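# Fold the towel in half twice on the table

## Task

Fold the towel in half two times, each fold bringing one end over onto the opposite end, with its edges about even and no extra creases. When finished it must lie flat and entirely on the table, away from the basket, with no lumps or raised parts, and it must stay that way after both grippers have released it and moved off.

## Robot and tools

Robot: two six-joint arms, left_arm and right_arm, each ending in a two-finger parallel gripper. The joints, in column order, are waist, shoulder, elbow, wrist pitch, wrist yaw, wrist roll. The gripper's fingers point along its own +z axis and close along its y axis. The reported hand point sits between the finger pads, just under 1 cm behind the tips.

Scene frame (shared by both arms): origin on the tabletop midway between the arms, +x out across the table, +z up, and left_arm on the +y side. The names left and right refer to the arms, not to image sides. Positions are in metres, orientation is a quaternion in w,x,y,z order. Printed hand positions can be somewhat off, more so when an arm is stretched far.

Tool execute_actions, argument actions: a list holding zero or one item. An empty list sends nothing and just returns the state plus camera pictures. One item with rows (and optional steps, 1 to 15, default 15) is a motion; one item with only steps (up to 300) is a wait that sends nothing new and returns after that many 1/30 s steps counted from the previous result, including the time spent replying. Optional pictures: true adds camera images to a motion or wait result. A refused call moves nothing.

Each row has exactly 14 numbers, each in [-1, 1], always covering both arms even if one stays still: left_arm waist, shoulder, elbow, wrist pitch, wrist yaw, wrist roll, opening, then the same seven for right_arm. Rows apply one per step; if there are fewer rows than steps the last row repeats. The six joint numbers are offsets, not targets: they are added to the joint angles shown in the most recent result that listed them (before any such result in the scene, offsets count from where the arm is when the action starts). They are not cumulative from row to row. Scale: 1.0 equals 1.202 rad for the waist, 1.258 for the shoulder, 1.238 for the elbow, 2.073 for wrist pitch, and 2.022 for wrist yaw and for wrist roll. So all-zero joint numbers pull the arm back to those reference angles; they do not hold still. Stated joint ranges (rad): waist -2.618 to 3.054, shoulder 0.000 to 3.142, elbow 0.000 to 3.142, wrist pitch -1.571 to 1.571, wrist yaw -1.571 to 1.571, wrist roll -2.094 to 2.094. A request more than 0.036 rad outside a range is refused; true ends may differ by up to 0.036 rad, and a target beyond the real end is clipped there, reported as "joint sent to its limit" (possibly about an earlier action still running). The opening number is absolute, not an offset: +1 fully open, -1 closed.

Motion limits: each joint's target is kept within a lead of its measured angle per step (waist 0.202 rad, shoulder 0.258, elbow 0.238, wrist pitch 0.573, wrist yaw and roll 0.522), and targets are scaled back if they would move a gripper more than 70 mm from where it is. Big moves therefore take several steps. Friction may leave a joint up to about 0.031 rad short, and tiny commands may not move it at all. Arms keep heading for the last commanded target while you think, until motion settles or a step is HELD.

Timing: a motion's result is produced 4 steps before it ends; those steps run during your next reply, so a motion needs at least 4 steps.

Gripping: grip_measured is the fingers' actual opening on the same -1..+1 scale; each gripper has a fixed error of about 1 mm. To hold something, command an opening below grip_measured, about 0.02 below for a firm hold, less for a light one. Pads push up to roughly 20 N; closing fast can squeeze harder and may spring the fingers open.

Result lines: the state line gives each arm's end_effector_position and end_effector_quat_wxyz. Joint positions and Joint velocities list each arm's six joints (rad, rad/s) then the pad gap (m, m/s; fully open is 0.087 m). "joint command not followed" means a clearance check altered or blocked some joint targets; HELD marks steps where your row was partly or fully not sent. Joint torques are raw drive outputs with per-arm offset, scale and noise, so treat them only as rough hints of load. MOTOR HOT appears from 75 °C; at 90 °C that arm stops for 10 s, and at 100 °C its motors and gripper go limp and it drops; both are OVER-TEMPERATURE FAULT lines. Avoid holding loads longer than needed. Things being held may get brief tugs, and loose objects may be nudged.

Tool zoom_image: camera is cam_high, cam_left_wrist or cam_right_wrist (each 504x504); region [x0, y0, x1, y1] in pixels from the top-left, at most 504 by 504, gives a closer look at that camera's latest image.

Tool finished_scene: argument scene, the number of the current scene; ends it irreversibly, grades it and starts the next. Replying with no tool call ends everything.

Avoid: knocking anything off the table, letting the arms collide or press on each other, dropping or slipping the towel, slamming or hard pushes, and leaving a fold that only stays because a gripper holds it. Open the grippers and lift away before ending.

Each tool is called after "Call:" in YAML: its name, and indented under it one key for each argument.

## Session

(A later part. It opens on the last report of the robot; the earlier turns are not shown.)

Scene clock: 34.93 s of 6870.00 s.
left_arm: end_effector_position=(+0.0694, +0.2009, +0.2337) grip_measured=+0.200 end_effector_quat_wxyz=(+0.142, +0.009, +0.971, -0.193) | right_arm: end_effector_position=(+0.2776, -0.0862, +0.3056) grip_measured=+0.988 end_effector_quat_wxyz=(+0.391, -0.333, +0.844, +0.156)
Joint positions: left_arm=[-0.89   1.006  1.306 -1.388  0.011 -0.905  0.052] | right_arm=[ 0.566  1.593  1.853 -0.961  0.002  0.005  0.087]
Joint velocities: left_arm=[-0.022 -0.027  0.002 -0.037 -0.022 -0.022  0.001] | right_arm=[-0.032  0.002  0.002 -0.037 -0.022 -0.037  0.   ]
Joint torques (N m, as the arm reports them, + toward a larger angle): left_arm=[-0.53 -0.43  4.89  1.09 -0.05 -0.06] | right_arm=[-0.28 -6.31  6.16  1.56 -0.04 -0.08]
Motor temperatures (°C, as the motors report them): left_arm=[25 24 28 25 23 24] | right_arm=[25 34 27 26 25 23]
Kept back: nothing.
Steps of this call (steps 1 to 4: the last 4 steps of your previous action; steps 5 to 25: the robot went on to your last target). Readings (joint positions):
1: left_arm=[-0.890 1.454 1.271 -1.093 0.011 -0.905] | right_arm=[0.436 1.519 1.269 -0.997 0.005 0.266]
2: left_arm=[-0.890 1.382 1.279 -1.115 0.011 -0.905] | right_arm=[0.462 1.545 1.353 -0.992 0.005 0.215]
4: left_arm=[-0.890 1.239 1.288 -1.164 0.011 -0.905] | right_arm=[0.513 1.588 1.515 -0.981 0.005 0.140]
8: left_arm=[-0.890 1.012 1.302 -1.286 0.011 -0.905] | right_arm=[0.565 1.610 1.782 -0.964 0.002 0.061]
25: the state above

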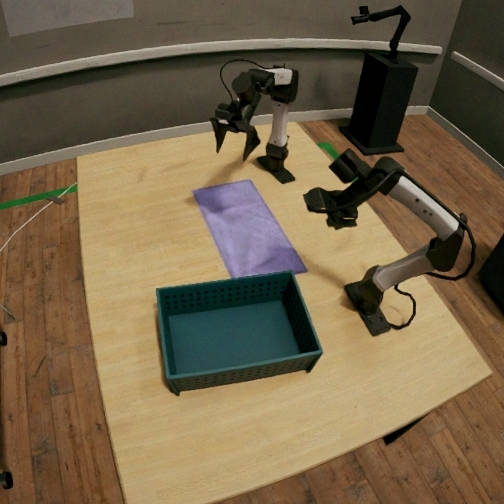

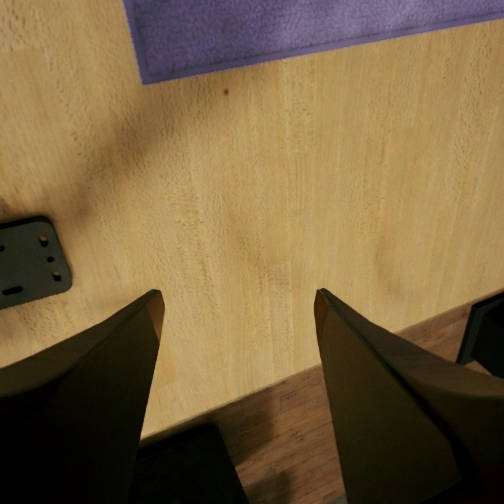

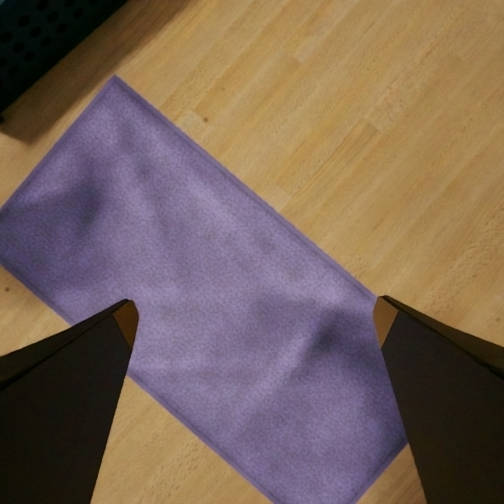

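Call:
execute_actions:
  actions:
    - {"rows":[[0,0,0,0,0,0,0.2,-0.03,0.01,-0.04,0,0,0.02,0],[0,0,0,0,0,0,0.2,-0.07,0.02,-0.08,0,0,0.04,0],[0,0,0,0,0,0,0.2,-0.11,0.03,-0.13,0,0,0.06,0],[0,0,0,0,0,0,0.2,-0.15,0.04,-0.18,0,0,0.08,0],[0,0,0,0,0,0,0.2,-0.19,0.05,-0.23,-0.01,0,0.1,0],[0,0,0,0,0,0,0.2,-0.23,0.06,-0.28,-0.02,0,0.128,0],[0,0,0,0,0,0,0.2,-0.27,0.07,-0.33,-0.02,0,0.128,0],[0,0,0,0,0,0,0.2,-0.31,0.08,-0.38,-0.02,0,0.128,0],[0,0,0,0,0,0,0.2,-0.35,0.09,-0.43,-0.02,0,0.128,0],[0,0,0,0,0,0,0.2,-0.38,0.1,-0.47,-0.02,0,0.128,0],[0,0,0,0,0,0,0.2,-0.4,0.11,-0.51,-0.02,0,0.128,0],[0,0,0,0,0,0,0.2,-0.418,0.118,-0.54,-0.02,0,0.128,0],[0,0,0,0,0,0,0.2,-0.418,0.118,-0.56,-0.02,0,0.128,0]],"steps":15}

Call:
execute_actions:
  actions:
    - {"steps":18}
  pictures: true

Scene clock: 37.07 s of 6870.00 s.
left_arm: end_effector_position=(+0.0692, +0.2012, +0.2336) grip_measured=+0.200 end_effector_quat_wxyz=(+0.142, +0.009, +0.971, -0.192) | right_arm: end_effector_position=(+0.3031, -0.2092, +0.1453) grip_measured=+0.000 end_effector_quat_wxyz=(+0.204, -0.135, +0.967, +0.064)
Joint positions: left_arm=[-0.89   1.006  1.306 -1.389  0.011 -0.905  0.052] | right_arm=[ 0.245  1.655  1.465 -0.949 -0.003  0.16   0.044]
Joint velocities: left_arm=[ 0.017  0.002 -0.012 -0.022 -0.051 -0.022 -0.001] | right_arm=[-1.072  0.339 -1.287 -0.022  0.007  0.286 -0.   ]
Joint torques (N m, as the arm reports them, + toward a larger angle): left_arm=[-0.51 -1.22  5.48  1.29 -0.05 -0.05] | right_arm=[-1.46 -7.11  5.51  0.93 -0.06  0.02]
Motor temperatures (°C, as the motors report them): left_arm=[25 24 28 25 23 24] | right_arm=[25 34 27 26 25 23]
Steps of this call (steps 1 to 30: the robot went on to your last target; steps 31 to 53: nothing new was sent; steps 54 to 64: the first 11 steps of this action). Readings (joint positions):
54: left_arm=[-0.890 1.006 1.306 -1.389 0.011 -0.905] | right_arm=[0.563 1.593 1.848 -0.960 0.002 0.008]
55: left_arm=[-0.890 1.006 1.306 -1.389 0.011 -0.905] | right_arm=[0.553 1.593 1.834 -0.954 -0.001 0.018]
57: left_arm=[-0.890 1.006 1.306 -1.389 0.011 -0.905] | right_arm=[0.499 1.593 1.768 -0.938 -0.004 0.052]
61: left_arm=[-0.890 1.006 1.306 -1.389 0.011 -0.905] | right_arm=[0.356 1.620 1.597 -0.944 -0.004 0.123]
64: the state above

Scene clock: 37.67 s of 6870.00 s.
left_arm: end_effector_position=(+0.0692, +0.2012, +0.2336) grip_measured=+0.200 end_effector_quat_wxyz=(+0.142, +0.009, +0.971, -0.192) | right_arm: end_effector_position=(+0.2229, -0.2951, +0.0369) grip_measured=+0.000 end_effector_quat_wxyz=(-0.017, -0.001, +1.000, -0.006)
Joint positions: left_arm=[-0.89   1.006  1.306 -1.389  0.011 -0.905  0.052] | right_arm=[ 0.062  1.752  1.154 -1.009  0.003  0.253  0.044]
Joint velocities: left_arm=[-0.002  0.002 -0.002  0.037  0.022  0.007  0.001] | right_arm=[ 0.002  0.002 -0.012  0.022 -0.051 -0.095 -0.001]
Joint torques (N m, as the arm reports them, + toward a larger angle): left_arm=[-0.48 -1.19  5.42  1.27 -0.05 -0.04] | right_arm=[-0.41 -9.4   5.96  0.43  0.07  0.13]
Motor temperatures (°C, as the motors report them): left_arm=[25 24 28 26 23 24] | right_arm=[25 34 27 26 25 23]
Kept back: nothing.
Steps of this call (steps 1 to 4: the last 4 steps of your previous action; steps 5 to 18: the robot went on to your last target). Readings (joint positions):
1: left_arm=[-0.890 1.006 1.306 -1.389 0.011 -0.905] | right_arm=[0.207 1.668 1.419 -0.950 -0.003 0.170]
2: left_arm=[-0.890 1.006 1.306 -1.389 0.011 -0.905] | right_arm=[0.171 1.681 1.371 -0.950 -0.002 0.180]
4: left_arm=[-0.890 1.006 1.306 -1.389 0.011 -0.905] | right_arm=[0.110 1.704 1.266 -0.954 -0.001 0.203]
8: left_arm=[-0.890 1.006 1.306 -1.389 0.011 -0.905] | right_arm=[0.062 1.751 1.157 -1.004 0.003 0.235]
18: the state above

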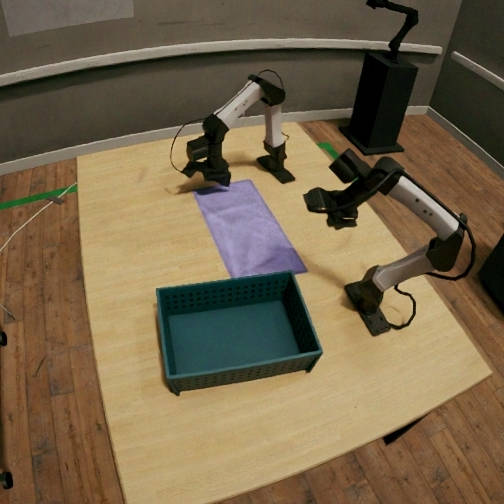

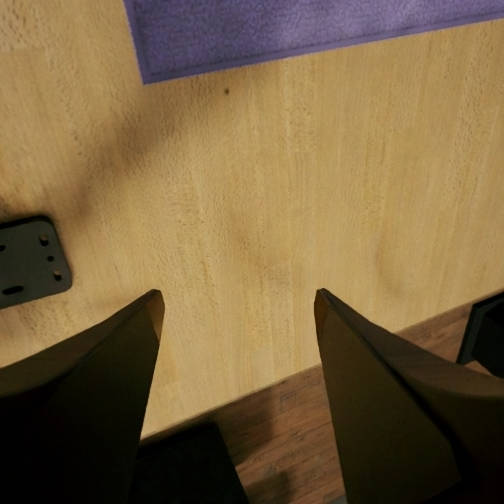

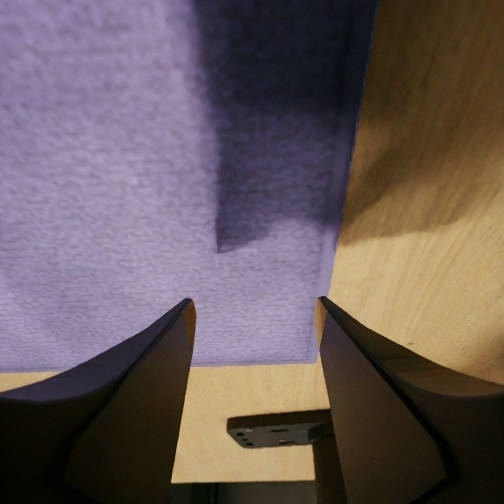

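Call:
execute_actions:
  actions:
    - {"rows":[[0,0,0,0,0,0,0.2,-0.022,0,0,0.03,0,0,0.05],[0,0,0,0,0,0,0.2,-0.022,0,-0.01,0.06,0,0,0.05],[0,0,0,0,0,0,0.2,-0.022,0.01,-0.02,0.075,0,0,0.05],[0,0,0,0,0,0,0.2,-0.022,0.02,-0.03,0.075,0,0,0.05],[0,0,0,0,0,0,0.2,-0.022,0.03,-0.04,0.075,0,0,0.05],[0,0,0,0,0,0,0.2,-0.022,0.04,-0.05,0.075,0,0,0.05],[0,0,0,0,0,0,0.2,-0.022,0.05,-0.05,0.075,0,0,0.05],[0,0,0,0,0,0,0.2,-0.022,0.06,-0.05,0.075,0,0,0.05],[0,0,0,0,0,0,0.2,-0.022,0.07,-0.05,0.075,0,0,0.05]],"steps":13}

Call:
execute_actions:
  actions:
    - {"rows":[[0,0,0,0,0,0,0.2,0,0.035,0,0,0,0,0.05],[0,0,0,0,0,0,0.2,0,0.035,0,0,0,0,-0.05],[0,0,0,0,0,0,0.2,0,0.035,0,0,0,0,-0.17],[0,0,0,0,0,0,0.2,0,0.035,0,0,0,0,-0.3],[0,0,0,0,0,0,0.2,0,0.035,0,0,0,0,-0.42],[0,0,0,0,0,0,0.2,0,0.035,0,0,0,0,-0.55],[0,0,0,0,0,0,0.2,0,0.035,0,0,0,0,-0.67],[0,0,0,0,0,0,0.2,0,0.035,0,0,0,0,-0.8],[0,0,0,0,0,0,0.2,0,0.035,0,0,0,0,-0.9],[0,0,0,0,0,0,0.2,0,0.035,0,0,0,0,-1]],"steps":15}
  pictures: true

Scene clock: 38.43 s of 6870.00 s.
left_arm: end_effector_position=(+0.0692, +0.2012, +0.2336) grip_measured=+0.200 end_effector_quat_wxyz=(+0.142, +0.009, +0.971, -0.192) | right_arm: end_effector_position=(+0.2367, -0.2957, +0.0157) grip_measured=+0.050 end_effector_quat_wxyz=(+0.004, +0.008, +1.000, -0.001)
Joint positions: left_arm=[-0.89   1.006  1.306 -1.389  0.011 -0.905  0.052] | right_arm=[ 0.046  1.788  1.116 -0.89   0.003  0.255  0.046]
Joint velocities: left_arm=[-0.002 -0.007 -0.002  0.037 -0.037  0.022 -0.001] | right_arm=[-0.002  0.432 -0.129  0.081 -0.022 -0.095  0.001]
Joint torques (N m, as the arm reports them, + toward a larger angle): left_arm=[-0.58 -1.18  5.4   1.28 -0.04 -0.06] | right_arm=[-1.24 -6.52  4.17  0.55  0.   -0.03]
Motor temperatures (°C, as the motors report them): left_arm=[25 24 28 26 23 24] | right_arm=[25 34 27 26 25 23]
Steps of this call (steps 1 to 14: the robot went on to your last target; steps 15 to 23: the first 9 steps of this action). Readings (joint positions):
15: left_arm=[-0.890 1.006 1.306 -1.389 0.011 -0.905] | right_arm=[0.060 1.752 1.154 -1.005 0.003 0.255]
16: left_arm=[-0.890 1.006 1.306 -1.389 0.011 -0.905] | right_arm=[0.057 1.752 1.154 -0.993 0.003 0.255]
18: left_arm=[-0.890 1.006 1.306 -1.389 0.011 -0.905] | right_arm=[0.050 1.752 1.149 -0.948 0.003 0.255]
22: left_arm=[-0.890 1.006 1.306 -1.389 0.011 -0.905] | right_arm=[0.046 1.774 1.120 -0.894 0.003 0.255]
23: the state above

Scene clock: 38.93 s of 6870.00 s.
left_arm: end_effector_position=(+0.0692, +0.2012, +0.2336) grip_measured=+0.200 end_effector_quat_wxyz=(+0.142, +0.009, +0.971, -0.192) | right_arm: end_effector_position=(+0.2322, -0.2966, +0.0098) grip_measured=-0.962 end_effector_quat_wxyz=(-0.011, +0.008, +1.000, -0.004)
Joint positions: left_arm=[-0.89   1.006  1.306 -1.389  0.011 -0.905  0.052] | right_arm=[ 0.046  1.811  1.113 -0.896  0.002  0.255  0.002]
Joint velocities: left_arm=[-0.007 -0.002 -0.012 -0.037 -0.066 -0.037  0.   ] | right_arm=[-0.027  0.002 -0.007  0.066  0.007 -0.066 -0.039]
Joint torques (N m, as the arm reports them, + toward a larger angle): left_arm=[-0.34 -1.13  5.53  1.28 -0.05 -0.04] | right_arm=[-0.33 -5.11  5.37  0.43  0.   -0.01]
Motor temperatures (°C, as the motors report them): left_arm=[25 24 28 26 23 24] | right_arm=[25 34 27 26 25 23]
Steps of this call (steps 1 to 4: the last 4 steps of your previous action; steps 5 to 15: the first 11 steps of this action, its rows measured from where the robot was after step 4). Readings (joint positions):
4: left_arm=[-0.890 1.006 1.306 -1.389 0.011 -0.905] | right_arm=[0.046 1.811 1.112 -0.886 0.002 0.255]
5: left_arm=[-0.890 1.006 1.306 -1.389 0.011 -0.905] | right_arm=[0.046 1.811 1.113 -0.887 0.002 0.255]
6: left_arm=[-0.890 1.006 1.306 -1.389 0.011 -0.905] | right_arm=[0.046 1.811 1.113 -0.888 0.001 0.255]
8: left_arm=[-0.890 1.006 1.306 -1.389 0.011 -0.905] | right_arm=[0.046 1.811 1.113 -0.891 0.001 0.255]
12: left_arm=[-0.890 1.006 1.306 -1.389 0.011 -0.905] | right_arm=[0.046 1.811 1.113 -0.894 0.001 0.255]
15: the state above

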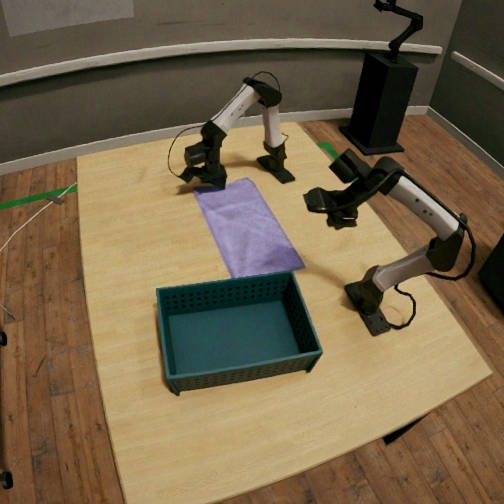

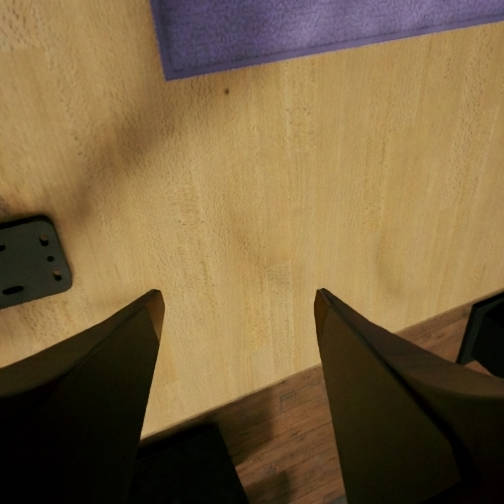

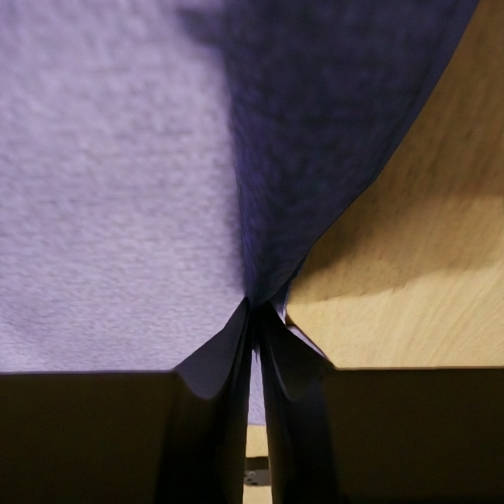

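Call:
execute_actions:
  actions:
    - {"rows":[[0,0,0,0,0,0,0.2,0,-0.03,0,-0.01,0,0,-1],[0,0,0,0,0,0,0.2,-0.01,-0.05,0,-0.02,0,-0.02,-1],[0,0,0,0,0,0,0.2,-0.03,-0.065,0,-0.03,0,-0.04,-1],[0,0,0,0,0,0,0.2,-0.05,-0.075,0,-0.03,0,-0.055,-1],[0,0,0,0,0,0,0.2,-0.075,-0.075,0,-0.03,0,-0.07,-1],[0,0,0,0,0,0,0.2,-0.1,-0.075,0,-0.03,0,-0.085,-1],[0,0,0,0,0,0,0.2,-0.125,-0.075,0,-0.03,0,-0.1,-1],[0,0,0,0,0,0,0.2,-0.15,-0.075,0,-0.03,0,-0.115,-1],[0,0,0,0,0,0,0.2,-0.175,-0.075,0,-0.03,0,-0.13,-1],[0,0,0,0,0,0,0.2,-0.2,-0.075,0,-0.03,0,-0.145,-1],[0,0,0,0,0,0,0.2,-0.22,-0.075,0,-0.03,0,-0.16,-1],[0,0,0,0,0,0,0.2,-0.24,-0.075,0,-0.03,0,-0.175,-1],[0,0,0,0,0,0,0.2,-0.255,-0.075,0,-0.03,0,-0.175,-1],[0,0,0,0,0,0,0.2,-0.265,-0.075,0,-0.03,0,-0.175,-1],[0,0,0,0,0,0,0.2,-0.272,-0.075,0,-0.03,0,-0.175,-1]],"steps":15}

Call:
execute_actions:
  actions:
    - {"steps":12}
  pictures: true

Scene clock: 39.70 s of 6870.00 s.
left_arm: end_effector_position=(+0.0692, +0.2012, +0.2336) grip_measured=+0.200 end_effector_quat_wxyz=(+0.142, +0.009, +0.971, -0.192) | right_arm: end_effector_position=(+0.2383, -0.3577, +0.0306) grip_measured=-0.964 end_effector_quat_wxyz=(+0.009, +0.013, +1.000, +0.002)
Joint positions: left_arm=[-0.89   1.006  1.306 -1.389  0.011 -0.905  0.052] | right_arm=[-0.161  1.732  1.113 -0.934 -0.002  0.058  0.002]
Joint velocities: left_arm=[-0.002  0.007 -0.007 -0.051 -0.007 -0.007  0.001] | right_arm=[-0.882 -0.007 -0.017 -0.051 -0.037 -0.696 -0.   ]
Joint torques (N m, as the arm reports them, + toward a larger angle): left_arm=[-0.54 -1.18  5.48  1.28 -0.04 -0.04] | right_arm=[-0.44 -9.53  5.71  0.39  0.06 -0.08]
Motor temperatures (°C, as the motors report them): left_arm=[25 24 28 26 23 24] | right_arm=[25 33 27 26 25 23]
Steps of this call (steps 1 to 4: the last 4 steps of your previous action; steps 5 to 12: the robot went on to your last target; steps 13 to 23: the first 11 steps of this action). Readings (joint positions):
13: left_arm=[-0.890 1.006 1.306 -1.389 0.011 -0.905] | right_arm=[0.046 1.809 1.113 -0.897 0.002 0.255]
14: left_arm=[-0.890 1.006 1.306 -1.389 0.011 -0.905] | right_arm=[0.046 1.803 1.113 -0.900 0.002 0.250]
16: left_arm=[-0.890 1.006 1.306 -1.389 0.011 -0.905] | right_arm=[0.036 1.778 1.113 -0.915 -0.000 0.223]
20: left_arm=[-0.890 1.006 1.306 -1.389 0.011 -0.905] | right_arm=[-0.063 1.734 1.113 -0.930 -0.003 0.136]
23: the state above

Scene clock: 40.10 s of 6870.00 s.
left_arm: end_effector_position=(+0.0692, +0.2012, +0.2336) grip_measured=+0.200 end_effector_quat_wxyz=(+0.142, +0.009, +0.971, -0.192) | right_arm: end_effector_position=(+0.2352, -0.3933, +0.0309) grip_measured=-0.964 end_effector_quat_wxyz=(+0.005, +0.002, +1.000, -0.000)
Joint positions: left_arm=[-0.89   1.006  1.306 -1.389  0.011 -0.905  0.052] | right_arm=[-0.276  1.732  1.113 -0.943 -0.001 -0.079  0.002]
Joint velocities: left_arm=[ 0.007  0.002 -0.007 -0.051 -0.022 -0.066 -0.   ] | right_arm=[ 0.002 -0.012 -0.007  0.022  0.051 -0.051 -0.001]
Joint torques (N m, as the arm reports them, + toward a larger angle): left_arm=[-0.51 -1.09  5.53  1.3  -0.09 -0.05] | right_arm=[-0.56 -9.4   5.58  0.31  0.01 -0.21]
Motor temperatures (°C, as the motors report them): left_arm=[25 24 28 26 23 24] | right_arm=[25 34 27 26 25 23]
Kept back: nothing.
Steps of this call (steps 1 to 4: the last 4 steps of your previous action; steps 5 to 12: the robot went on to your last target). Readings (joint positions):
1: left_arm=[-0.890 1.006 1.306 -1.389 0.011 -0.905] | right_arm=[-0.191 1.732 1.113 -0.936 -0.002 0.030]
2: left_arm=[-0.890 1.006 1.306 -1.389 0.011 -0.905] | right_arm=[-0.217 1.732 1.113 -0.936 -0.002 0.006]
4: left_arm=[-0.890 1.006 1.306 -1.389 0.011 -0.905] | right_arm=[-0.256 1.732 1.113 -0.939 -0.001 -0.028]
8: left_arm=[-0.890 1.006 1.306 -1.389 0.011 -0.905] | right_arm=[-0.276 1.732 1.113 -0.942 -0.001 -0.064]
12: the state above

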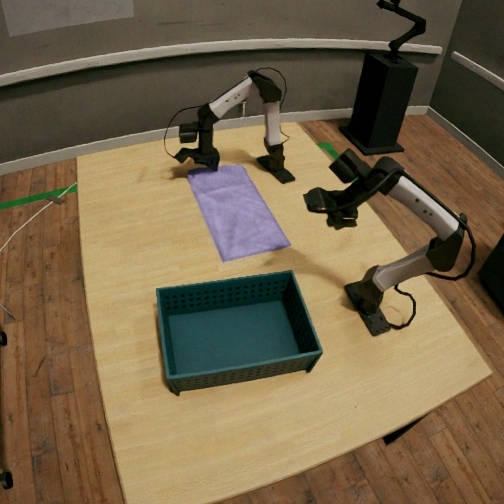

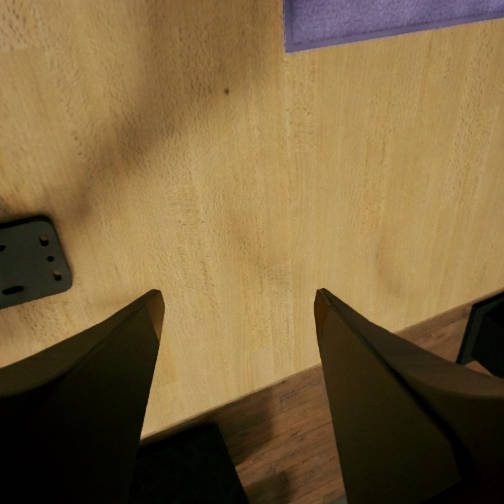

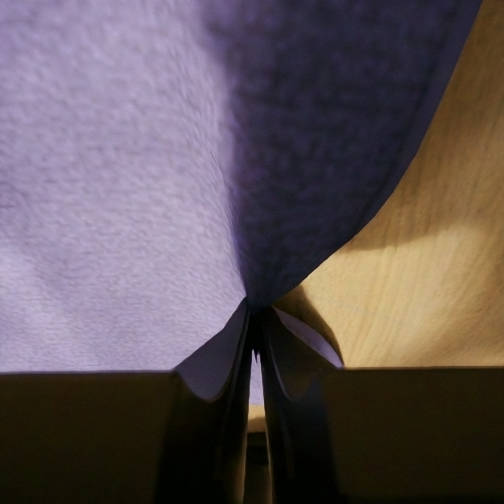

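Call:
execute_actions:
  actions:
    - {"rows":[[0,0,0,0,0,0,0.2,0.01,-0.01,0.03,-0.04,0,0.02,-1],[0,0,0,0,0,0,0.2,0.03,-0.02,0.07,-0.08,0,0.04,-1],[0,0,0,0,0,0,0.2,0.06,-0.03,0.11,-0.12,0,0.06,-1],[0,0,0,0,0,0,0.2,0.09,-0.04,0.15,-0.15,0,0.08,-1],[0,0,0,0,0,0,0.2,0.13,-0.044,0.19,-0.18,0,0.1,-1],[0,0,0,0,0,0,0.2,0.17,-0.044,0.23,-0.21,0,0.13,-1],[0,0,0,0,0,0,0.2,0.208,-0.044,0.275,-0.23,0,0.16,-1],[0,0,0,0,0,0,0.2,0.245,-0.03,0.32,-0.25,0,0.18,-1],[0,0,0,0,0,0,0.2,0.28,-0.01,0.365,-0.27,0,0.2,-1],[0,0,0,0,0,0,0.2,0.32,0.01,0.41,-0.28,0,0.22,-1],[0,0,0,0,0,0,0.2,0.36,0.03,0.455,-0.29,0,0.24,-1],[0,0,0,0,0,0,0.2,0.4,0.05,0.5,-0.3,0,0.26,-1],[0,0,0,0,0,0,0.2,0.44,0.07,0.545,-0.3,0,0.28,-1],[0,0,0,0,0,0,0.2,0.475,0.09,0.59,-0.3,0,0.3,-1],[0,0,0,0,0,0,0.2,0.503,0.108,0.63,-0.3,0,0.3,-1]],"steps":15}

Call:
execute_actions:
  actions:
    - {"steps":14}
  pictures: true

Scene clock: 40.97 s of 6870.00 s.
left_arm: end_effector_position=(+0.0692, +0.2012, +0.2336) grip_measured=+0.200 end_effector_quat_wxyz=(+0.142, +0.009, +0.971, -0.192) | right_arm: end_effector_position=(+0.2509, -0.2893, +0.1441) grip_measured=-0.964 end_effector_quat_wxyz=(+0.024, -0.015, +1.000, +0.004)
Joint positions: left_arm=[-0.89   1.006  1.306 -1.389  0.011 -0.905  0.052] | right_arm=[ 0.061  1.724  1.567 -1.366  0.004  0.223  0.002]
Joint velocities: left_arm=[-0.007 -0.017 -0.002 -0.007  0.007 -0.007 -0.001] | right_arm=[ 1.399  0.183  1.751 -1.165 -0.051  1.106  0.   ]
Joint torques (N m, as the arm reports them, + toward a larger angle): left_arm=[-0.45 -1.14  5.54  1.24 -0.04 -0.05] | right_arm=[ 0.71 -5.64  5.84  0.43  0.03 -0.03]
Motor temperatures (°C, as the motors report them): left_arm=[25 24 28 26 23 24] | right_arm=[25 34 27 26 25 23]
Steps of this call (steps 1 to 15: the robot went on to your last target; steps 16 to 26: the first 11 steps of this action). Readings (joint positions):
16: left_arm=[-0.890 1.006 1.306 -1.389 0.011 -0.905] | right_arm=[-0.276 1.732 1.116 -0.951 -0.001 -0.083]
17: left_arm=[-0.890 1.006 1.306 -1.389 0.011 -0.905] | right_arm=[-0.274 1.732 1.130 -0.977 -0.000 -0.070]
19: left_arm=[-0.890 1.006 1.306 -1.389 0.011 -0.905] | right_arm=[-0.245 1.732 1.193 -1.067 0.002 -0.028]
23: left_arm=[-0.890 1.006 1.306 -1.389 0.011 -0.905] | right_arm=[-0.087 1.718 1.391 -1.243 0.005 0.102]
26: the state above

Scene clock: 41.43 s of 6870.00 s.
left_arm: end_effector_position=(+0.0692, +0.2012, +0.2336) grip_measured=+0.200 end_effector_quat_wxyz=(+0.142, +0.009, +0.971, -0.192) | right_arm: end_effector_position=(+0.2398, -0.1915, +0.1820) grip_measured=-0.964 end_effector_quat_wxyz=(+0.024, -0.014, +0.999, +0.016)
Joint positions: left_arm=[-0.89   1.006  1.306 -1.389  0.011 -0.905  0.052] | right_arm=[ 0.338  1.852  1.877 -1.538 -0.004  0.503  0.002]
Joint velocities: left_arm=[-0.012 -0.002 -0.012 -0.022 -0.066 -0.022  0.   ] | right_arm=[ 0.012 -0.002 -0.002 -0.051 -0.037  0.11   0.001]
Joint torques (N m, as the arm reports them, + toward a larger angle): left_arm=[-0.45 -1.14  5.53  1.27 -0.07 -0.04] | right_arm=[-1.26 -8.38  7.21  0.37  0.09  0.14]
Motor temperatures (°C, as the motors report them): left_arm=[25 24 28 26 23 24] | right_arm=[25 34 27 26 25 23]
Kept back: nothing.
Steps of this call (steps 1 to 4: the last 4 steps of your previous action; steps 5 to 14: the robot went on to your last target). Readings (joint positions):
1: left_arm=[-0.890 1.006 1.306 -1.389 0.011 -0.905] | right_arm=[0.111 1.734 1.628 -1.400 0.004 0.264]
2: left_arm=[-0.890 1.006 1.306 -1.389 0.011 -0.905] | right_arm=[0.160 1.748 1.686 -1.430 0.004 0.305]
4: left_arm=[-0.890 1.006 1.306 -1.389 0.011 -0.905] | right_arm=[0.252 1.790 1.798 -1.472 0.003 0.380]
8: left_arm=[-0.890 1.006 1.306 -1.389 0.011 -0.905] | right_arm=[0.339 1.840 1.877 -1.496 -0.004 0.459]
14: the state above

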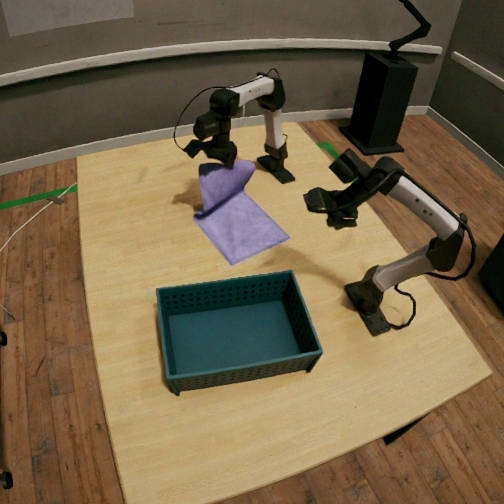

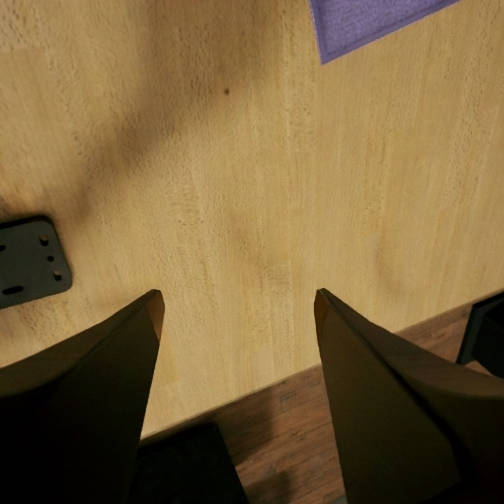

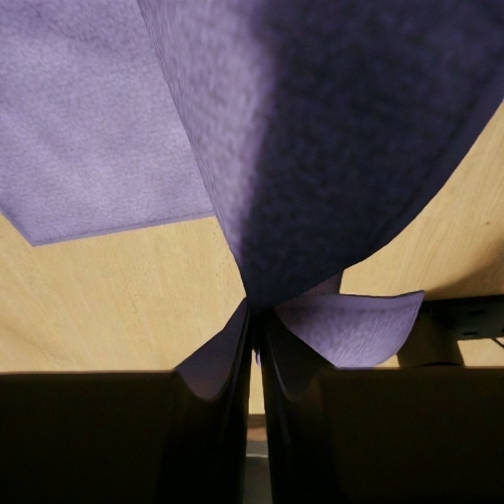

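Call:
execute_actions:
  actions:
    - {"rows":[[0,0,0,0,0,0,0.2,0,0.02,0.03,0,0,-0.03,-1],[0,0,0,0,0,0,0.2,0,0.04,0.06,0,0,-0.06,-1],[0,0,0,0,0,0,0.2,0.01,0.065,0.09,0,0,-0.08,-1],[0,0,0,0,0,0,0.2,0.02,0.09,0.115,0,0,-0.09,-1],[0,0,0,0,0,0,0.2,0.035,0.115,0.14,0,0,-0.09,-1],[0,0,0,0,0,0,0.2,0.05,0.14,0.165,0,0,-0.08,-1],[0,0,0,0,0,0,0.2,0.07,0.165,0.19,0,0,-0.07,-1],[0,0,0,0,0,0,0.2,0.09,0.19,0.21,0,0,-0.06,-1],[0,0,0,0,0,0,0.2,0.11,0.215,0.23,0,0,-0.05,-1],[0,0,0,0,0,0,0.2,0.13,0.24,0.25,0,0,-0.04,-1],[0,0,0,0,0,0,0.2,0.15,0.265,0.27,0,0,-0.03,-1],[0,0,0,0,0,0,0.2,0.165,0.29,0.29,0,0,-0.02,-1],[0,0,0,0,0,0,0.2,0.18,0.31,0.305,0,0,-0.01,-1],[0,0,0,0,0,0,0.2,0.19,0.33,0.32,0,0,-0.005,-1],[0,0,0,0,0,0,0.2,0.2,0.343,0.325,0,0,-0.005,-1]],"steps":15}

Call:
execute_actions:
  actions:
    - {"steps":14}
  pictures: true

Call:
zoom_image:
  camera: "cam_high"
  region: [160, 140, 320, 290]

Scene clock: 42.27 s of 6870.00 s.
left_arm: end_effector_position=(+0.0692, +0.2012, +0.2336) grip_measured=+0.200 end_effector_quat_wxyz=(+0.142, +0.009, +0.971, -0.192) | right_arm: end_effector_position=(+0.2699, -0.1286, +0.1633) grip_measured=-0.964 end_effector_quat_wxyz=(+0.035, -0.121, +0.992, +0.021)
Joint positions: left_arm=[-0.89   1.006  1.306 -1.389  0.011 -0.905  0.052] | right_arm=[ 0.453  2.101  2.158 -1.546 -0.002  0.403  0.002]
Joint velocities: left_arm=[ 0.012  0.007 -0.002  0.007 -0.022  0.037 -0.001] | right_arm=[0.745 1.018 0.701 0.022 0.022 0.256 0.   ]
Joint torques (N m, as the arm reports them, + toward a larger angle): left_arm=[-0.58 -1.2   5.58  1.3  -0.05 -0.06] | right_arm=[ 1.15 -9.95  6.33  0.61  0.05  0.08]
Motor temperatures (°C, as the motors report them): left_arm=[25 24 28 26 23 24] | right_arm=[25 34 27 26 25 23]
Steps of this call (steps 1 to 14: the robot went on to your last target; steps 15 to 25: the first 11 steps of this action). Readings (joint positions):
15: left_arm=[-0.890 1.006 1.306 -1.389 0.011 -0.905] | right_arm=[0.338 1.853 1.880 -1.550 -0.004 0.508]
16: left_arm=[-0.890 1.006 1.306 -1.389 0.011 -0.905] | right_arm=[0.338 1.859 1.892 -1.553 -0.004 0.489]
18: left_arm=[-0.890 1.006 1.306 -1.389 0.011 -0.905] | right_arm=[0.339 1.890 1.950 -1.556 -0.004 0.438]
22: left_arm=[-0.890 1.006 1.306 -1.389 0.011 -0.905] | right_arm=[0.381 1.999 2.081 -1.551 -0.003 0.393]
25: the state above

Scene clock: 42.73 s of 6870.00 s.
left_arm: end_effector_position=(+0.0692, +0.2012, +0.2336) grip_measured=+0.200 end_effector_quat_wxyz=(+0.142, +0.009, +0.971, -0.192) | right_arm: end_effector_position=(+0.2531, -0.0702, +0.1152) grip_measured=-0.964 end_effector_quat_wxyz=(-0.000, -0.149, +0.989, +0.003)
Joint positions: left_arm=[-0.89   1.006  1.306 -1.389  0.011 -0.905  0.052] | right_arm=[ 0.586  2.291  2.262 -1.538 -0.006  0.478  0.002]
Joint velocities: left_arm=[-0.017 -0.007 -0.012 -0.11   0.022  0.007  0.   ] | right_arm=[-0.002 -0.012  0.012 -0.037  0.037  0.022 -0.001]
Joint torques (N m, as the arm reports them, + toward a larger angle): left_arm=[-0.51 -1.1   5.53  1.29 -0.08 -0.06] | right_arm=[ -0.87 -14.42   6.94   0.45   0.01   0.07]
Motor temperatures (°C, as the motors report them): left_arm=[25 24 28 26 23 24] | right_arm=[25 34 28 26 25 23]
Kept back: nothing.
Steps of this call (steps 1 to 4: the last 4 steps of your previous action; steps 5 to 14: the robot went on to your last target). Readings (joint positions):
1: left_arm=[-0.890 1.006 1.306 -1.389 0.011 -0.905] | right_arm=[0.479 2.136 2.181 -1.545 -0.002 0.411]
2: left_arm=[-0.890 1.006 1.306 -1.389 0.011 -0.905] | right_arm=[0.505 2.171 2.203 -1.544 -0.002 0.422]
4: left_arm=[-0.890 1.006 1.306 -1.389 0.011 -0.905] | right_arm=[0.548 2.233 2.238 -1.541 -0.002 0.443]
8: left_arm=[-0.890 1.006 1.306 -1.389 0.011 -0.905] | right_arm=[0.586 2.290 2.250 -1.538 -0.006 0.465]
14: the state above

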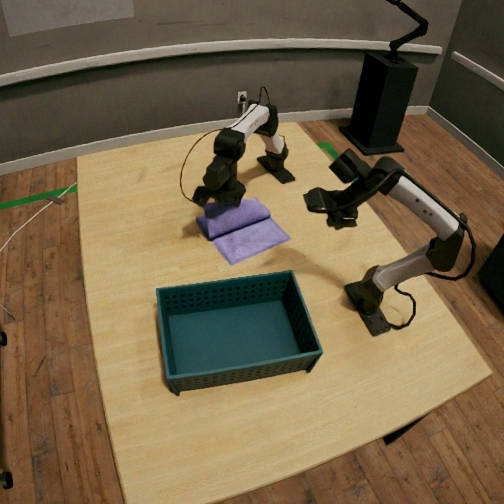

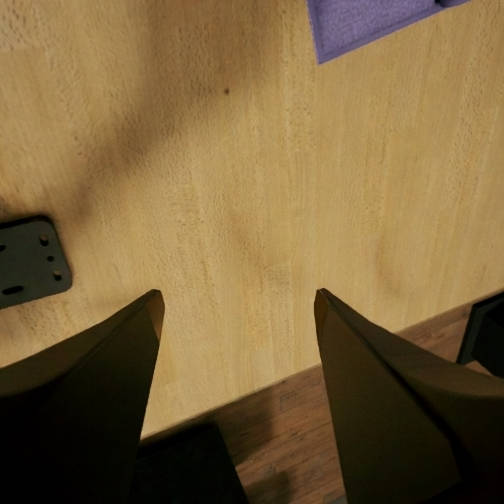

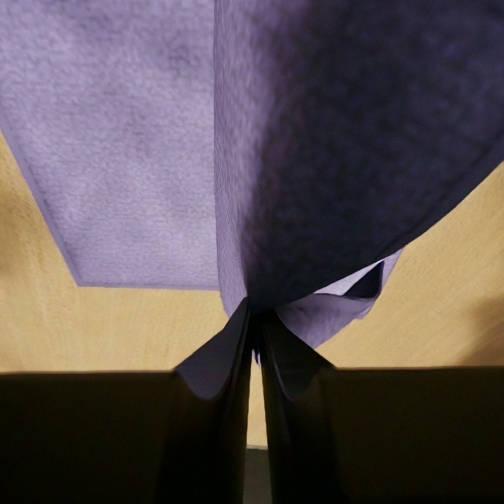

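Region (160, 140, 320, 290) of cam_high's 504x504 image, scaled by 3.150, with more detail than that image has; it fills the top 472 rows of this view, and the rest is white.

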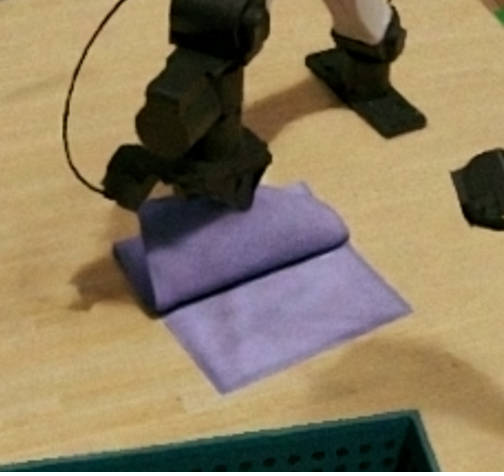

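Call:
execute_actions:
  actions:
    - {"rows":[[0,0,0,0,0,0,0.2,0.015,0.01,0.02,0,0,0.01,-1],[0,0,0,0,0,0,0.2,0.03,0.02,0.04,0,0,0.02,-1],[0,0,0,0,0,0,0.2,0.045,0.035,0.06,0,0,0.03,-1],[0,0,0,0,0,0,0.2,0.06,0.05,0.08,0,0,0.04,-1],[0,0,0,0,0,0,0.2,0.075,0.065,0.1,0,0,0.05,-1],[0,0,0,0,0,0,0.2,0.09,0.08,0.12,0.01,0,0.06,-1],[0,0,0,0,0,0,0.2,0.1,0.1,0.14,0.01,0,0.07,-1],[0,0,0,0,0,0,0.2,0.11,0.12,0.155,0.02,0,0.08,-1],[0,0,0,0,0,0,0.2,0.12,0.14,0.17,0.02,0,0.088,-1],[0,0,0,0,0,0,0.2,0.13,0.16,0.185,0.02,0,0.088,-1],[0,0,0,0,0,0,0.2,0.139,0.175,0.195,0.02,0,0.088,-1],[0,0,0,0,0,0,0.2,0.139,0.19,0.203,0.02,0,0.088,-1],[0,0,0,0,0,0,0.2,0.139,0.203,0.203,0.02,0,0.088,-1],[0,0,0,0,0,0,0.2,0.139,0.213,0.203,0.02,0,0.088,-1]],"steps":15}

Call:
execute_actions:
  actions:
    - {"steps":14}
  pictures: true

Call:
zoom_image:
  camera: "cam_high"
  region: [160, 140, 320, 290]

Scene clock: 43.57 s of 6870.00 s.
left_arm: end_effector_position=(+0.0692, +0.2012, +0.2336) grip_measured=+0.200 end_effector_quat_wxyz=(+0.142, +0.009, +0.971, -0.192) | right_arm: end_effector_position=(+0.2332, +0.0041, +0.1010) grip_measured=-0.964 end_effector_quat_wxyz=(+0.029, -0.157, +0.987, +0.030)
Joint positions: left_arm=[-0.89   1.006  1.306 -1.389  0.011 -0.905  0.052] | right_arm=[ 0.726  2.436  2.467 -1.519 -0.005  0.603  0.002]
Joint velocities: left_arm=[ 0.012  0.002 -0.002  0.007 -0.081  0.022 -0.   ] | right_arm=[ 0.427  0.706  0.471  0.139  0.051  0.227 -0.001]
Joint torques (N m, as the arm reports them, + toward a larger angle): left_arm=[-0.53 -1.12  5.66  1.29 -0.09 -0.07] | right_arm=[ -0.56 -12.21   6.38   0.49   0.02   0.07]
Motor temperatures (°C, as the motors report them): left_arm=[25 24 28 26 23 24] | right_arm=[25 34 28 26 25 23]
Steps of this call (steps 1 to 14: the robot went on to your last target; steps 15 to 25: the first 11 steps of this action). Readings (joint positions):
15: left_arm=[-0.890 1.006 1.306 -1.389 0.011 -0.905] | right_arm=[0.586 2.291 2.262 -1.538 -0.006 0.484]
16: left_arm=[-0.890 1.006 1.306 -1.389 0.011 -0.905] | right_arm=[0.588 2.293 2.267 -1.540 -0.006 0.488]
18: left_arm=[-0.890 1.006 1.306 -1.389 0.011 -0.905] | right_arm=[0.602 2.309 2.304 -1.543 -0.005 0.506]
22: left_arm=[-0.890 1.006 1.306 -1.389 0.011 -0.905] | right_arm=[0.671 2.369 2.405 -1.535 -0.005 0.562]
25: the state above

Scene clock: 44.03 s of 6870.00 s.
left_arm: end_effector_position=(+0.0692, +0.2012, +0.2336) grip_measured=+0.200 end_effector_quat_wxyz=(+0.142, +0.009, +0.971, -0.192) | right_arm: end_effector_position=(+0.2224, +0.0175, +0.0510) grip_measured=-0.964 end_effector_quat_wxyz=(-0.003, -0.152, +0.988, +0.001)
Joint positions: left_arm=[-0.89   1.006  1.306 -1.389  0.011 -0.905  0.052] | right_arm=[ 0.759  2.566  2.497 -1.506 -0.006  0.645  0.002]
Joint velocities: left_arm=[-0.002 -0.027  0.017  0.007 -0.051 -0.007 -0.   ] | right_arm=[ 0.002 -0.007 -0.002  0.037 -0.037  0.007 -0.001]
Joint torques (N m, as the arm reports them, + toward a larger angle): left_arm=[-0.61 -1.19  5.49  1.29 -0.06 -0.03] | right_arm=[ -1.08 -16.52   7.18   0.5    0.05   0.07]
Motor temperatures (°C, as the motors report them): left_arm=[25 24 28 26 23 24] | right_arm=[25 34 28 26 25 23]
Kept back: nothing.
Steps of this call (steps 1 to 4: the last 4 steps of your previous action; steps 5 to 14: the robot went on to your last target). Readings (joint positions):
1: left_arm=[-0.890 1.006 1.306 -1.389 0.011 -0.905] | right_arm=[0.739 2.460 2.480 -1.514 -0.005 0.612]
2: left_arm=[-0.890 1.006 1.306 -1.389 0.011 -0.905] | right_arm=[0.750 2.482 2.490 -1.511 -0.005 0.618]
4: left_arm=[-0.890 1.006 1.306 -1.389 0.011 -0.905] | right_arm=[0.759 2.523 2.494 -1.506 -0.006 0.628]
8: left_arm=[-0.890 1.006 1.306 -1.389 0.011 -0.905] | right_arm=[0.759 2.565 2.494 -1.506 -0.006 0.639]
14: the state above

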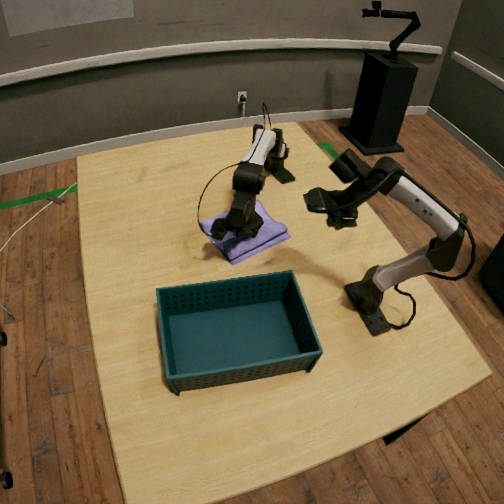

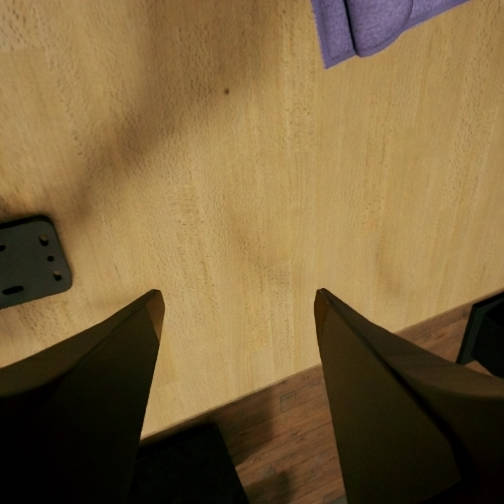

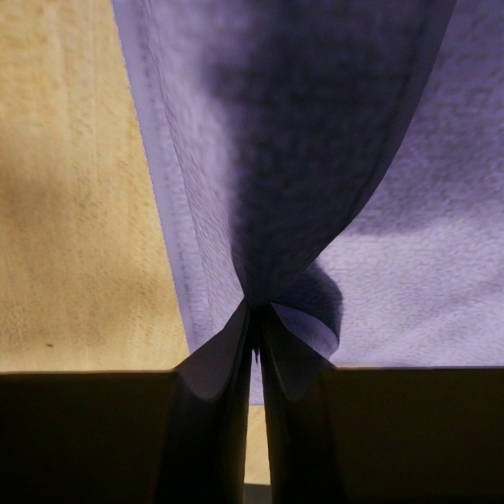

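Region (160, 140, 320, 290) of cam_high's 504x504 image, scaled by 3.150, with more detail than that image has; it fills the top 472 rows of this view, and the rest is white.

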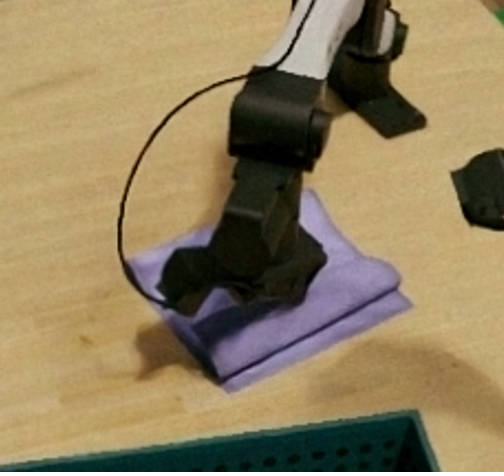

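Call:
execute_actions:
  actions:
    - {"rows":[[0,0,0,0,0,0,0.2,0,0,0,0,0,0,-0.8],[0,0,0,0,0,0,0.2,0,0,0,0,0,0,-0.5],[0,0,0,0,0,0,0.2,0,0,0,0,0,0,-0.1],[0,0,0,0,0,0,0.2,0,-0.02,0,0,0,0,0.3],[0,0,0,0,0,0,0.2,0,-0.04,0,0,0,0,0.3],[0,0,0,0,0,0,0.2,0,-0.06,0,0,0,0,0.3],[0,0,0,0,0,0,0.2,-0.02,-0.09,-0.03,0,0,-0.02,0.3],[0,0,0,0,0,0,0.2,-0.04,-0.12,-0.06,0,0,-0.04,0.3],[0,0,0,0,0,0,0.2,-0.06,-0.15,-0.09,0,0,-0.06,0.3],[0,0,0,0,0,0,0.2,-0.08,-0.17,-0.12,0,0,-0.07,0.3],[0,0,0,0,0,0,0.2,-0.1,-0.19,-0.15,0,0,-0.07,0.3],[0,0,0,0,0,0,0.2,-0.11,-0.2,-0.18,0,0,-0.07,0.3]],"steps":15}

Call:
execute_actions:
  actions:
    - {"steps":14}
  pictures: true

Call:
zoom_image:
  camera: "cam_high"
  region: [160, 140, 320, 290]

Scene clock: 44.80 s of 6870.00 s.
left_arm: end_effector_position=(+0.0692, +0.2012, +0.2336) grip_measured=+0.200 end_effector_quat_wxyz=(+0.142, +0.009, +0.971, -0.192) | right_arm: end_effector_position=(+0.2281, -0.0081, +0.0885) grip_measured=+0.300 end_effector_quat_wxyz=(+0.008, -0.166, +0.986, +0.014)
Joint positions: left_arm=[-0.89   1.006  1.306 -1.389  0.011 -0.905  0.052] | right_arm=[ 0.718  2.418  2.379 -1.501 -0.009  0.576  0.057]
Joint velocities: left_arm=[-0.007 -0.017  0.007 -0.022  0.022 -0.037 -0.   ] | right_arm=[-0.549 -1.136 -0.911 -0.081 -0.007 -0.462  0.   ]
Joint torques (N m, as the arm reports them, + toward a larger angle): left_arm=[-0.55 -1.15  5.51  1.29 -0.06 -0.06] | right_arm=[ -4.15 -16.79   5.04   0.29   0.06  -0.04]
Motor temperatures (°C, as the motors report them): left_arm=[25 24 28 26 23 24] | right_arm=[25 35 28 26 25 23]
Steps of this call (steps 1 to 12: the robot went on to your last target; steps 13 to 23: the first 11 steps of this action). Readings (joint positions):
13: left_arm=[-0.890 1.006 1.306 -1.389 0.011 -0.905] | right_arm=[0.759 2.566 2.497 -1.506 -0.006 0.647]
14: left_arm=[-0.890 1.006 1.306 -1.389 0.011 -0.905] | right_arm=[0.759 2.566 2.497 -1.506 -0.006 0.647]
16: left_arm=[-0.890 1.006 1.306 -1.389 0.011 -0.905] | right_arm=[0.759 2.566 2.497 -1.506 -0.006 0.647]
20: left_arm=[-0.890 1.006 1.306 -1.389 0.011 -0.905] | right_arm=[0.755 2.524 2.469 -1.502 -0.006 0.630]
23: the state above

Scene clock: 45.27 s of 6870.00 s.
left_arm: end_effector_position=(+0.0692, +0.2012, +0.2336) grip_measured=+0.200 end_effector_quat_wxyz=(+0.142, +0.009, +0.971, -0.192) | right_arm: end_effector_position=(+0.2526, -0.0508, +0.1138) grip_measured=+0.300 end_effector_quat_wxyz=(+0.017, -0.146, +0.989, +0.016)
Joint positions: left_arm=[-0.89   1.006  1.306 -1.389  0.011 -0.905  0.052] | right_arm=[ 0.617  2.307  2.288 -1.505 -0.004  0.516  0.057]
Joint velocities: left_arm=[-0.002 -0.012  0.002 -0.007  0.022  0.051 -0.   ] | right_arm=[-0.002  0.007 -0.012 -0.051 -0.037 -0.066 -0.   ]
Joint torques (N m, as the arm reports them, + toward a larger angle): left_arm=[-0.63 -1.05  5.5   1.29 -0.07 -0.06] | right_arm=[  0.2  -13.53   4.78   0.48  -0.04  -0.04]
Motor temperatures (°C, as the motors report them): left_arm=[25 24 28 26 23 24] | right_arm=[25 35 28 26 25 23]
Kept back: nothing.
Steps of this call (steps 1 to 4: the last 4 steps of your previous action; steps 5 to 14: the robot went on to your last target). Readings (joint positions):
1: left_arm=[-0.890 1.006 1.306 -1.389 0.011 -0.905] | right_arm=[0.696 2.380 2.348 -1.501 -0.009 0.563]
2: left_arm=[-0.890 1.006 1.306 -1.389 0.011 -0.905] | right_arm=[0.672 2.348 2.325 -1.503 -0.009 0.553]
4: left_arm=[-0.890 1.006 1.306 -1.389 0.011 -0.905] | right_arm=[0.629 2.314 2.309 -1.505 -0.007 0.540]
8: left_arm=[-0.890 1.006 1.306 -1.389 0.011 -0.905] | right_arm=[0.610 2.307 2.295 -1.505 -0.004 0.525]
14: the state above

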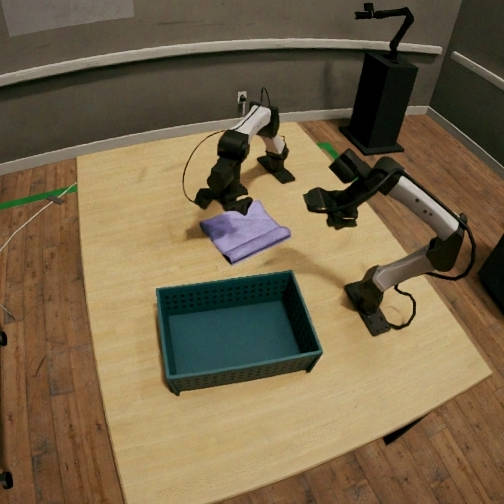

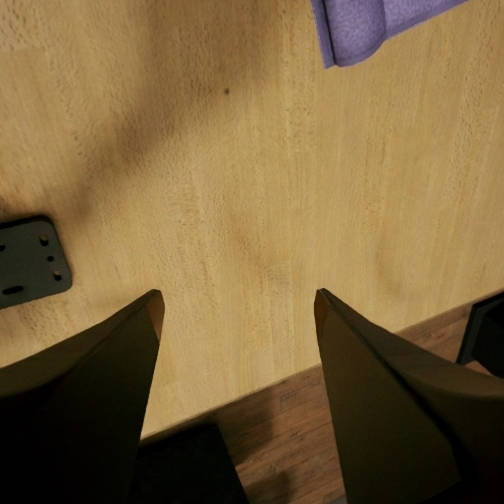

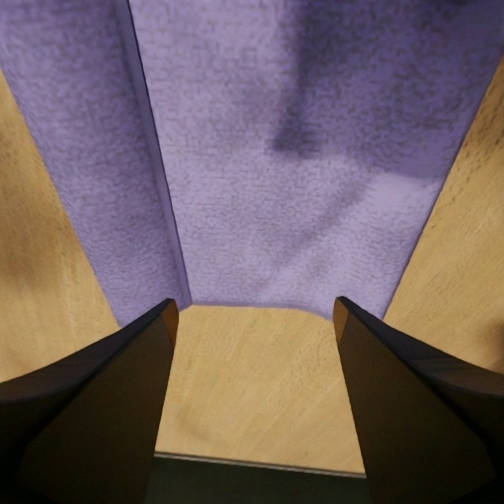

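Region (160, 140, 320, 290) of cam_high's 504x504 image, scaled by 3.150, with more detail than that image has; it fills the top 472 rows of this view, and the rest is white.

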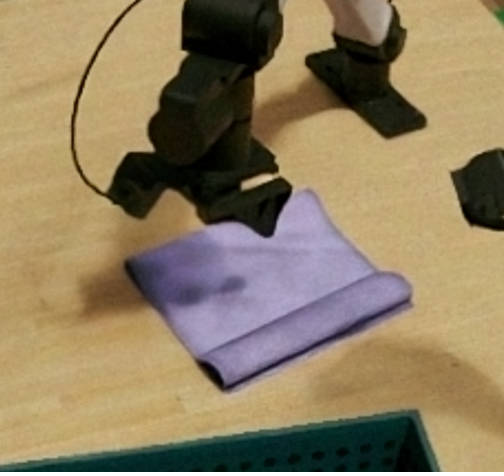

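Call:
execute_actions:
  actions:
    - {"rows":[[-0.03,-0.02,0,0,0,0,0.2,0.01,-0.04,-0.05,0.05,0,-0.03,-0.7],[-0.06,-0.04,0,0,0,0,0.2,0.02,-0.08,-0.11,0.1,0,-0.06,-0.7],[-0.09,-0.06,0,0,0,0,0.2,0.03,-0.12,-0.17,0.15,0,-0.09,-0.7],[-0.12,-0.08,0,0,0,0,0.2,0.04,-0.16,-0.23,0.2,0,-0.12,-0.7],[-0.15,-0.1,0,0,0,0,0.2,0.05,-0.2,-0.29,0.25,0,-0.15,-0.7],[-0.18,-0.12,0,0,0,0,0.2,0.06,-0.24,-0.35,0.3,0,-0.18,-0.7],[-0.21,-0.14,0,0,0,0,0.2,0.07,-0.27,-0.41,0.35,0,-0.21,-0.7],[-0.24,-0.15,0,0,0,0,0.2,0.08,-0.3,-0.47,0.4,0,-0.24,-0.7],[-0.27,-0.15,0,0,0,0,0.2,0.088,-0.32,-0.53,0.45,0,-0.26,-0.7],[-0.3,-0.15,0,0,0,0,0.2,0.088,-0.34,-0.59,0.5,0,-0.26,-0.7],[-0.3,-0.15,0,0,0,0,0.2,0.088,-0.35,-0.65,0.55,0,-0.26,-0.7],[-0.3,-0.15,0,0,0,0,0.2,0.088,-0.35,-0.71,0.59,0,-0.26,-0.7],[-0.3,-0.15,0,0,0,0,0.2,0.088,-0.35,-0.77,0.59,0,-0.26,-0.7],[-0.3,-0.15,0,0,0,0,0.2,0.088,-0.35,-0.83,0.59,0,-0.26,-0.7],[-0.3,-0.15,0,0,0,0,0.2,0.088,-0.35,-0.87,0.59,0,-0.26,-0.7]],"steps":15}

Call:
execute_actions:
  actions:
    - {"steps":20}
  pictures: true

Scene clock: 46.47 s of 6870.00 s.
left_arm: end_effector_position=(+0.0030, +0.2068, +0.2633) grip_measured=+0.200 end_effector_quat_wxyz=(+0.153, +0.159, +0.930, -0.293) | right_arm: end_effector_position=(+0.2488, -0.0135, +0.1169) grip_measured=-0.700 end_effector_quat_wxyz=(+0.221, -0.367, +0.895, +0.128)
Joint positions: left_arm=[-1.21   0.816  1.306 -1.388  0.012 -0.905  0.052] | right_arm=[ 0.715  1.905  1.631 -0.78  -0.004  0.131  0.013]
Joint velocities: left_arm=[-0.676 -0.193  0.007 -0.051  0.007 -0.022 -0.   ] | right_arm=[ 0.276 -1.023 -2.01   2.938 -0.051 -0.857 -0.   ]
Joint torques (N m, as the arm reports them, + toward a larger angle): left_arm=[-0.36  1.48  5.12  1.49 -0.12 -0.04] | right_arm=[-1.16 -9.7   4.8   0.99 -0.01 -0.02]
Motor temperatures (°C, as the motors report them): left_arm=[25 24 28 26 23 24] | right_arm=[25 36 28 25 25 23]
Steps of this call (steps 1 to 25: the robot went on to your last target; steps 26 to 36: the first 11 steps of this action). Readings (joint positions):
26: left_arm=[-0.894 1.005 1.306 -1.389 0.010 -0.905] | right_arm=[0.617 2.302 2.278 -1.493 -0.004 0.506]
27: left_arm=[-0.909 1.000 1.306 -1.389 0.009 -0.905] | right_arm=[0.618 2.285 2.244 -1.460 -0.004 0.490]
29: left_arm=[-0.966 0.974 1.306 -1.388 0.008 -0.905] | right_arm=[0.625 2.221 2.125 -1.355 -0.004 0.432]
33: left_arm=[-1.109 0.868 1.306 -1.388 0.010 -0.905] | right_arm=[0.673 2.033 1.838 -1.060 -0.004 0.255]
36: the state above

Scene clock: 47.13 s of 6870.00 s.
left_arm: end_effector_position=(-0.0021, +0.2068, +0.2637) grip_measured=+0.200 end_effector_quat_wxyz=(+0.149, +0.173, +0.927, -0.296) | right_arm: end_effector_position=(+0.2409, -0.0246, +0.0272) grip_measured=-0.700 end_effector_quat_wxyz=(+0.258, -0.424, +0.858, +0.130)
Joint positions: left_arm=[-1.24   0.813  1.306 -1.388  0.012 -0.905  0.052] | right_arm=[ 0.726  1.881  1.204 -0.307 -0.005  0.001  0.013]
Joint velocities: left_arm=[ 0.007  0.002 -0.002  0.007 -0.007  0.037 -0.001] | right_arm=[ 0.012 -0.002  0.007 -0.037  0.022  0.007 -0.001]
Joint torques (N m, as the arm reports them, + toward a larger angle): left_arm=[-1.45  0.87  5.16  1.52 -0.06 -0.03] | right_arm=[ -0.84 -11.86   6.91   1.5    0.    -0.12]
Motor temperatures (°C, as the motors report them): left_arm=[25 24 28 26 23 24] | right_arm=[25 36 28 26 25 23]
Kept back: nothing.
Steps of this call (steps 1 to 4: the last 4 steps of your previous action; steps 5 to 20: the robot went on to your last target). Readings (joint positions):
1: left_arm=[-1.227 0.813 1.306 -1.388 0.012 -0.905] | right_arm=[0.722 1.877 1.562 -0.681 -0.004 0.104]
2: left_arm=[-1.234 0.813 1.306 -1.388 0.012 -0.905] | right_arm=[0.725 1.858 1.495 -0.590 -0.005 0.082]
4: left_arm=[-1.239 0.813 1.306 -1.388 0.012 -0.905] | right_arm=[0.726 1.846 1.360 -0.455 -0.005 0.052]
8: left_arm=[-1.239 0.813 1.306 -1.388 0.012 -0.905] | right_arm=[0.726 1.876 1.212 -0.398 -0.005 0.021]
20: the state above

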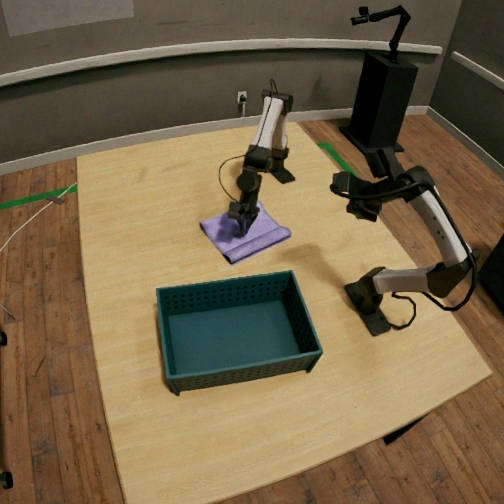

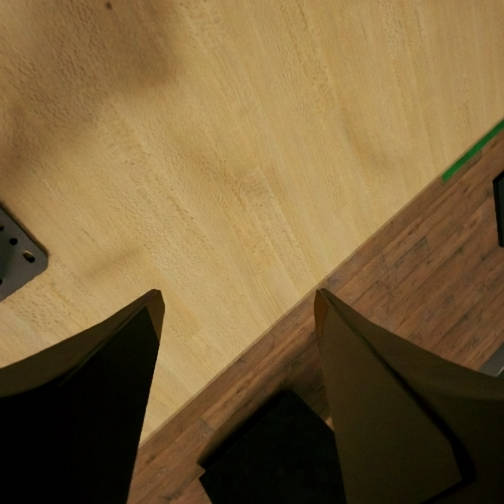

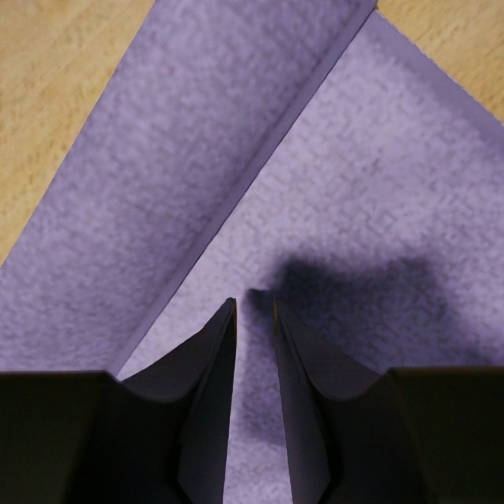

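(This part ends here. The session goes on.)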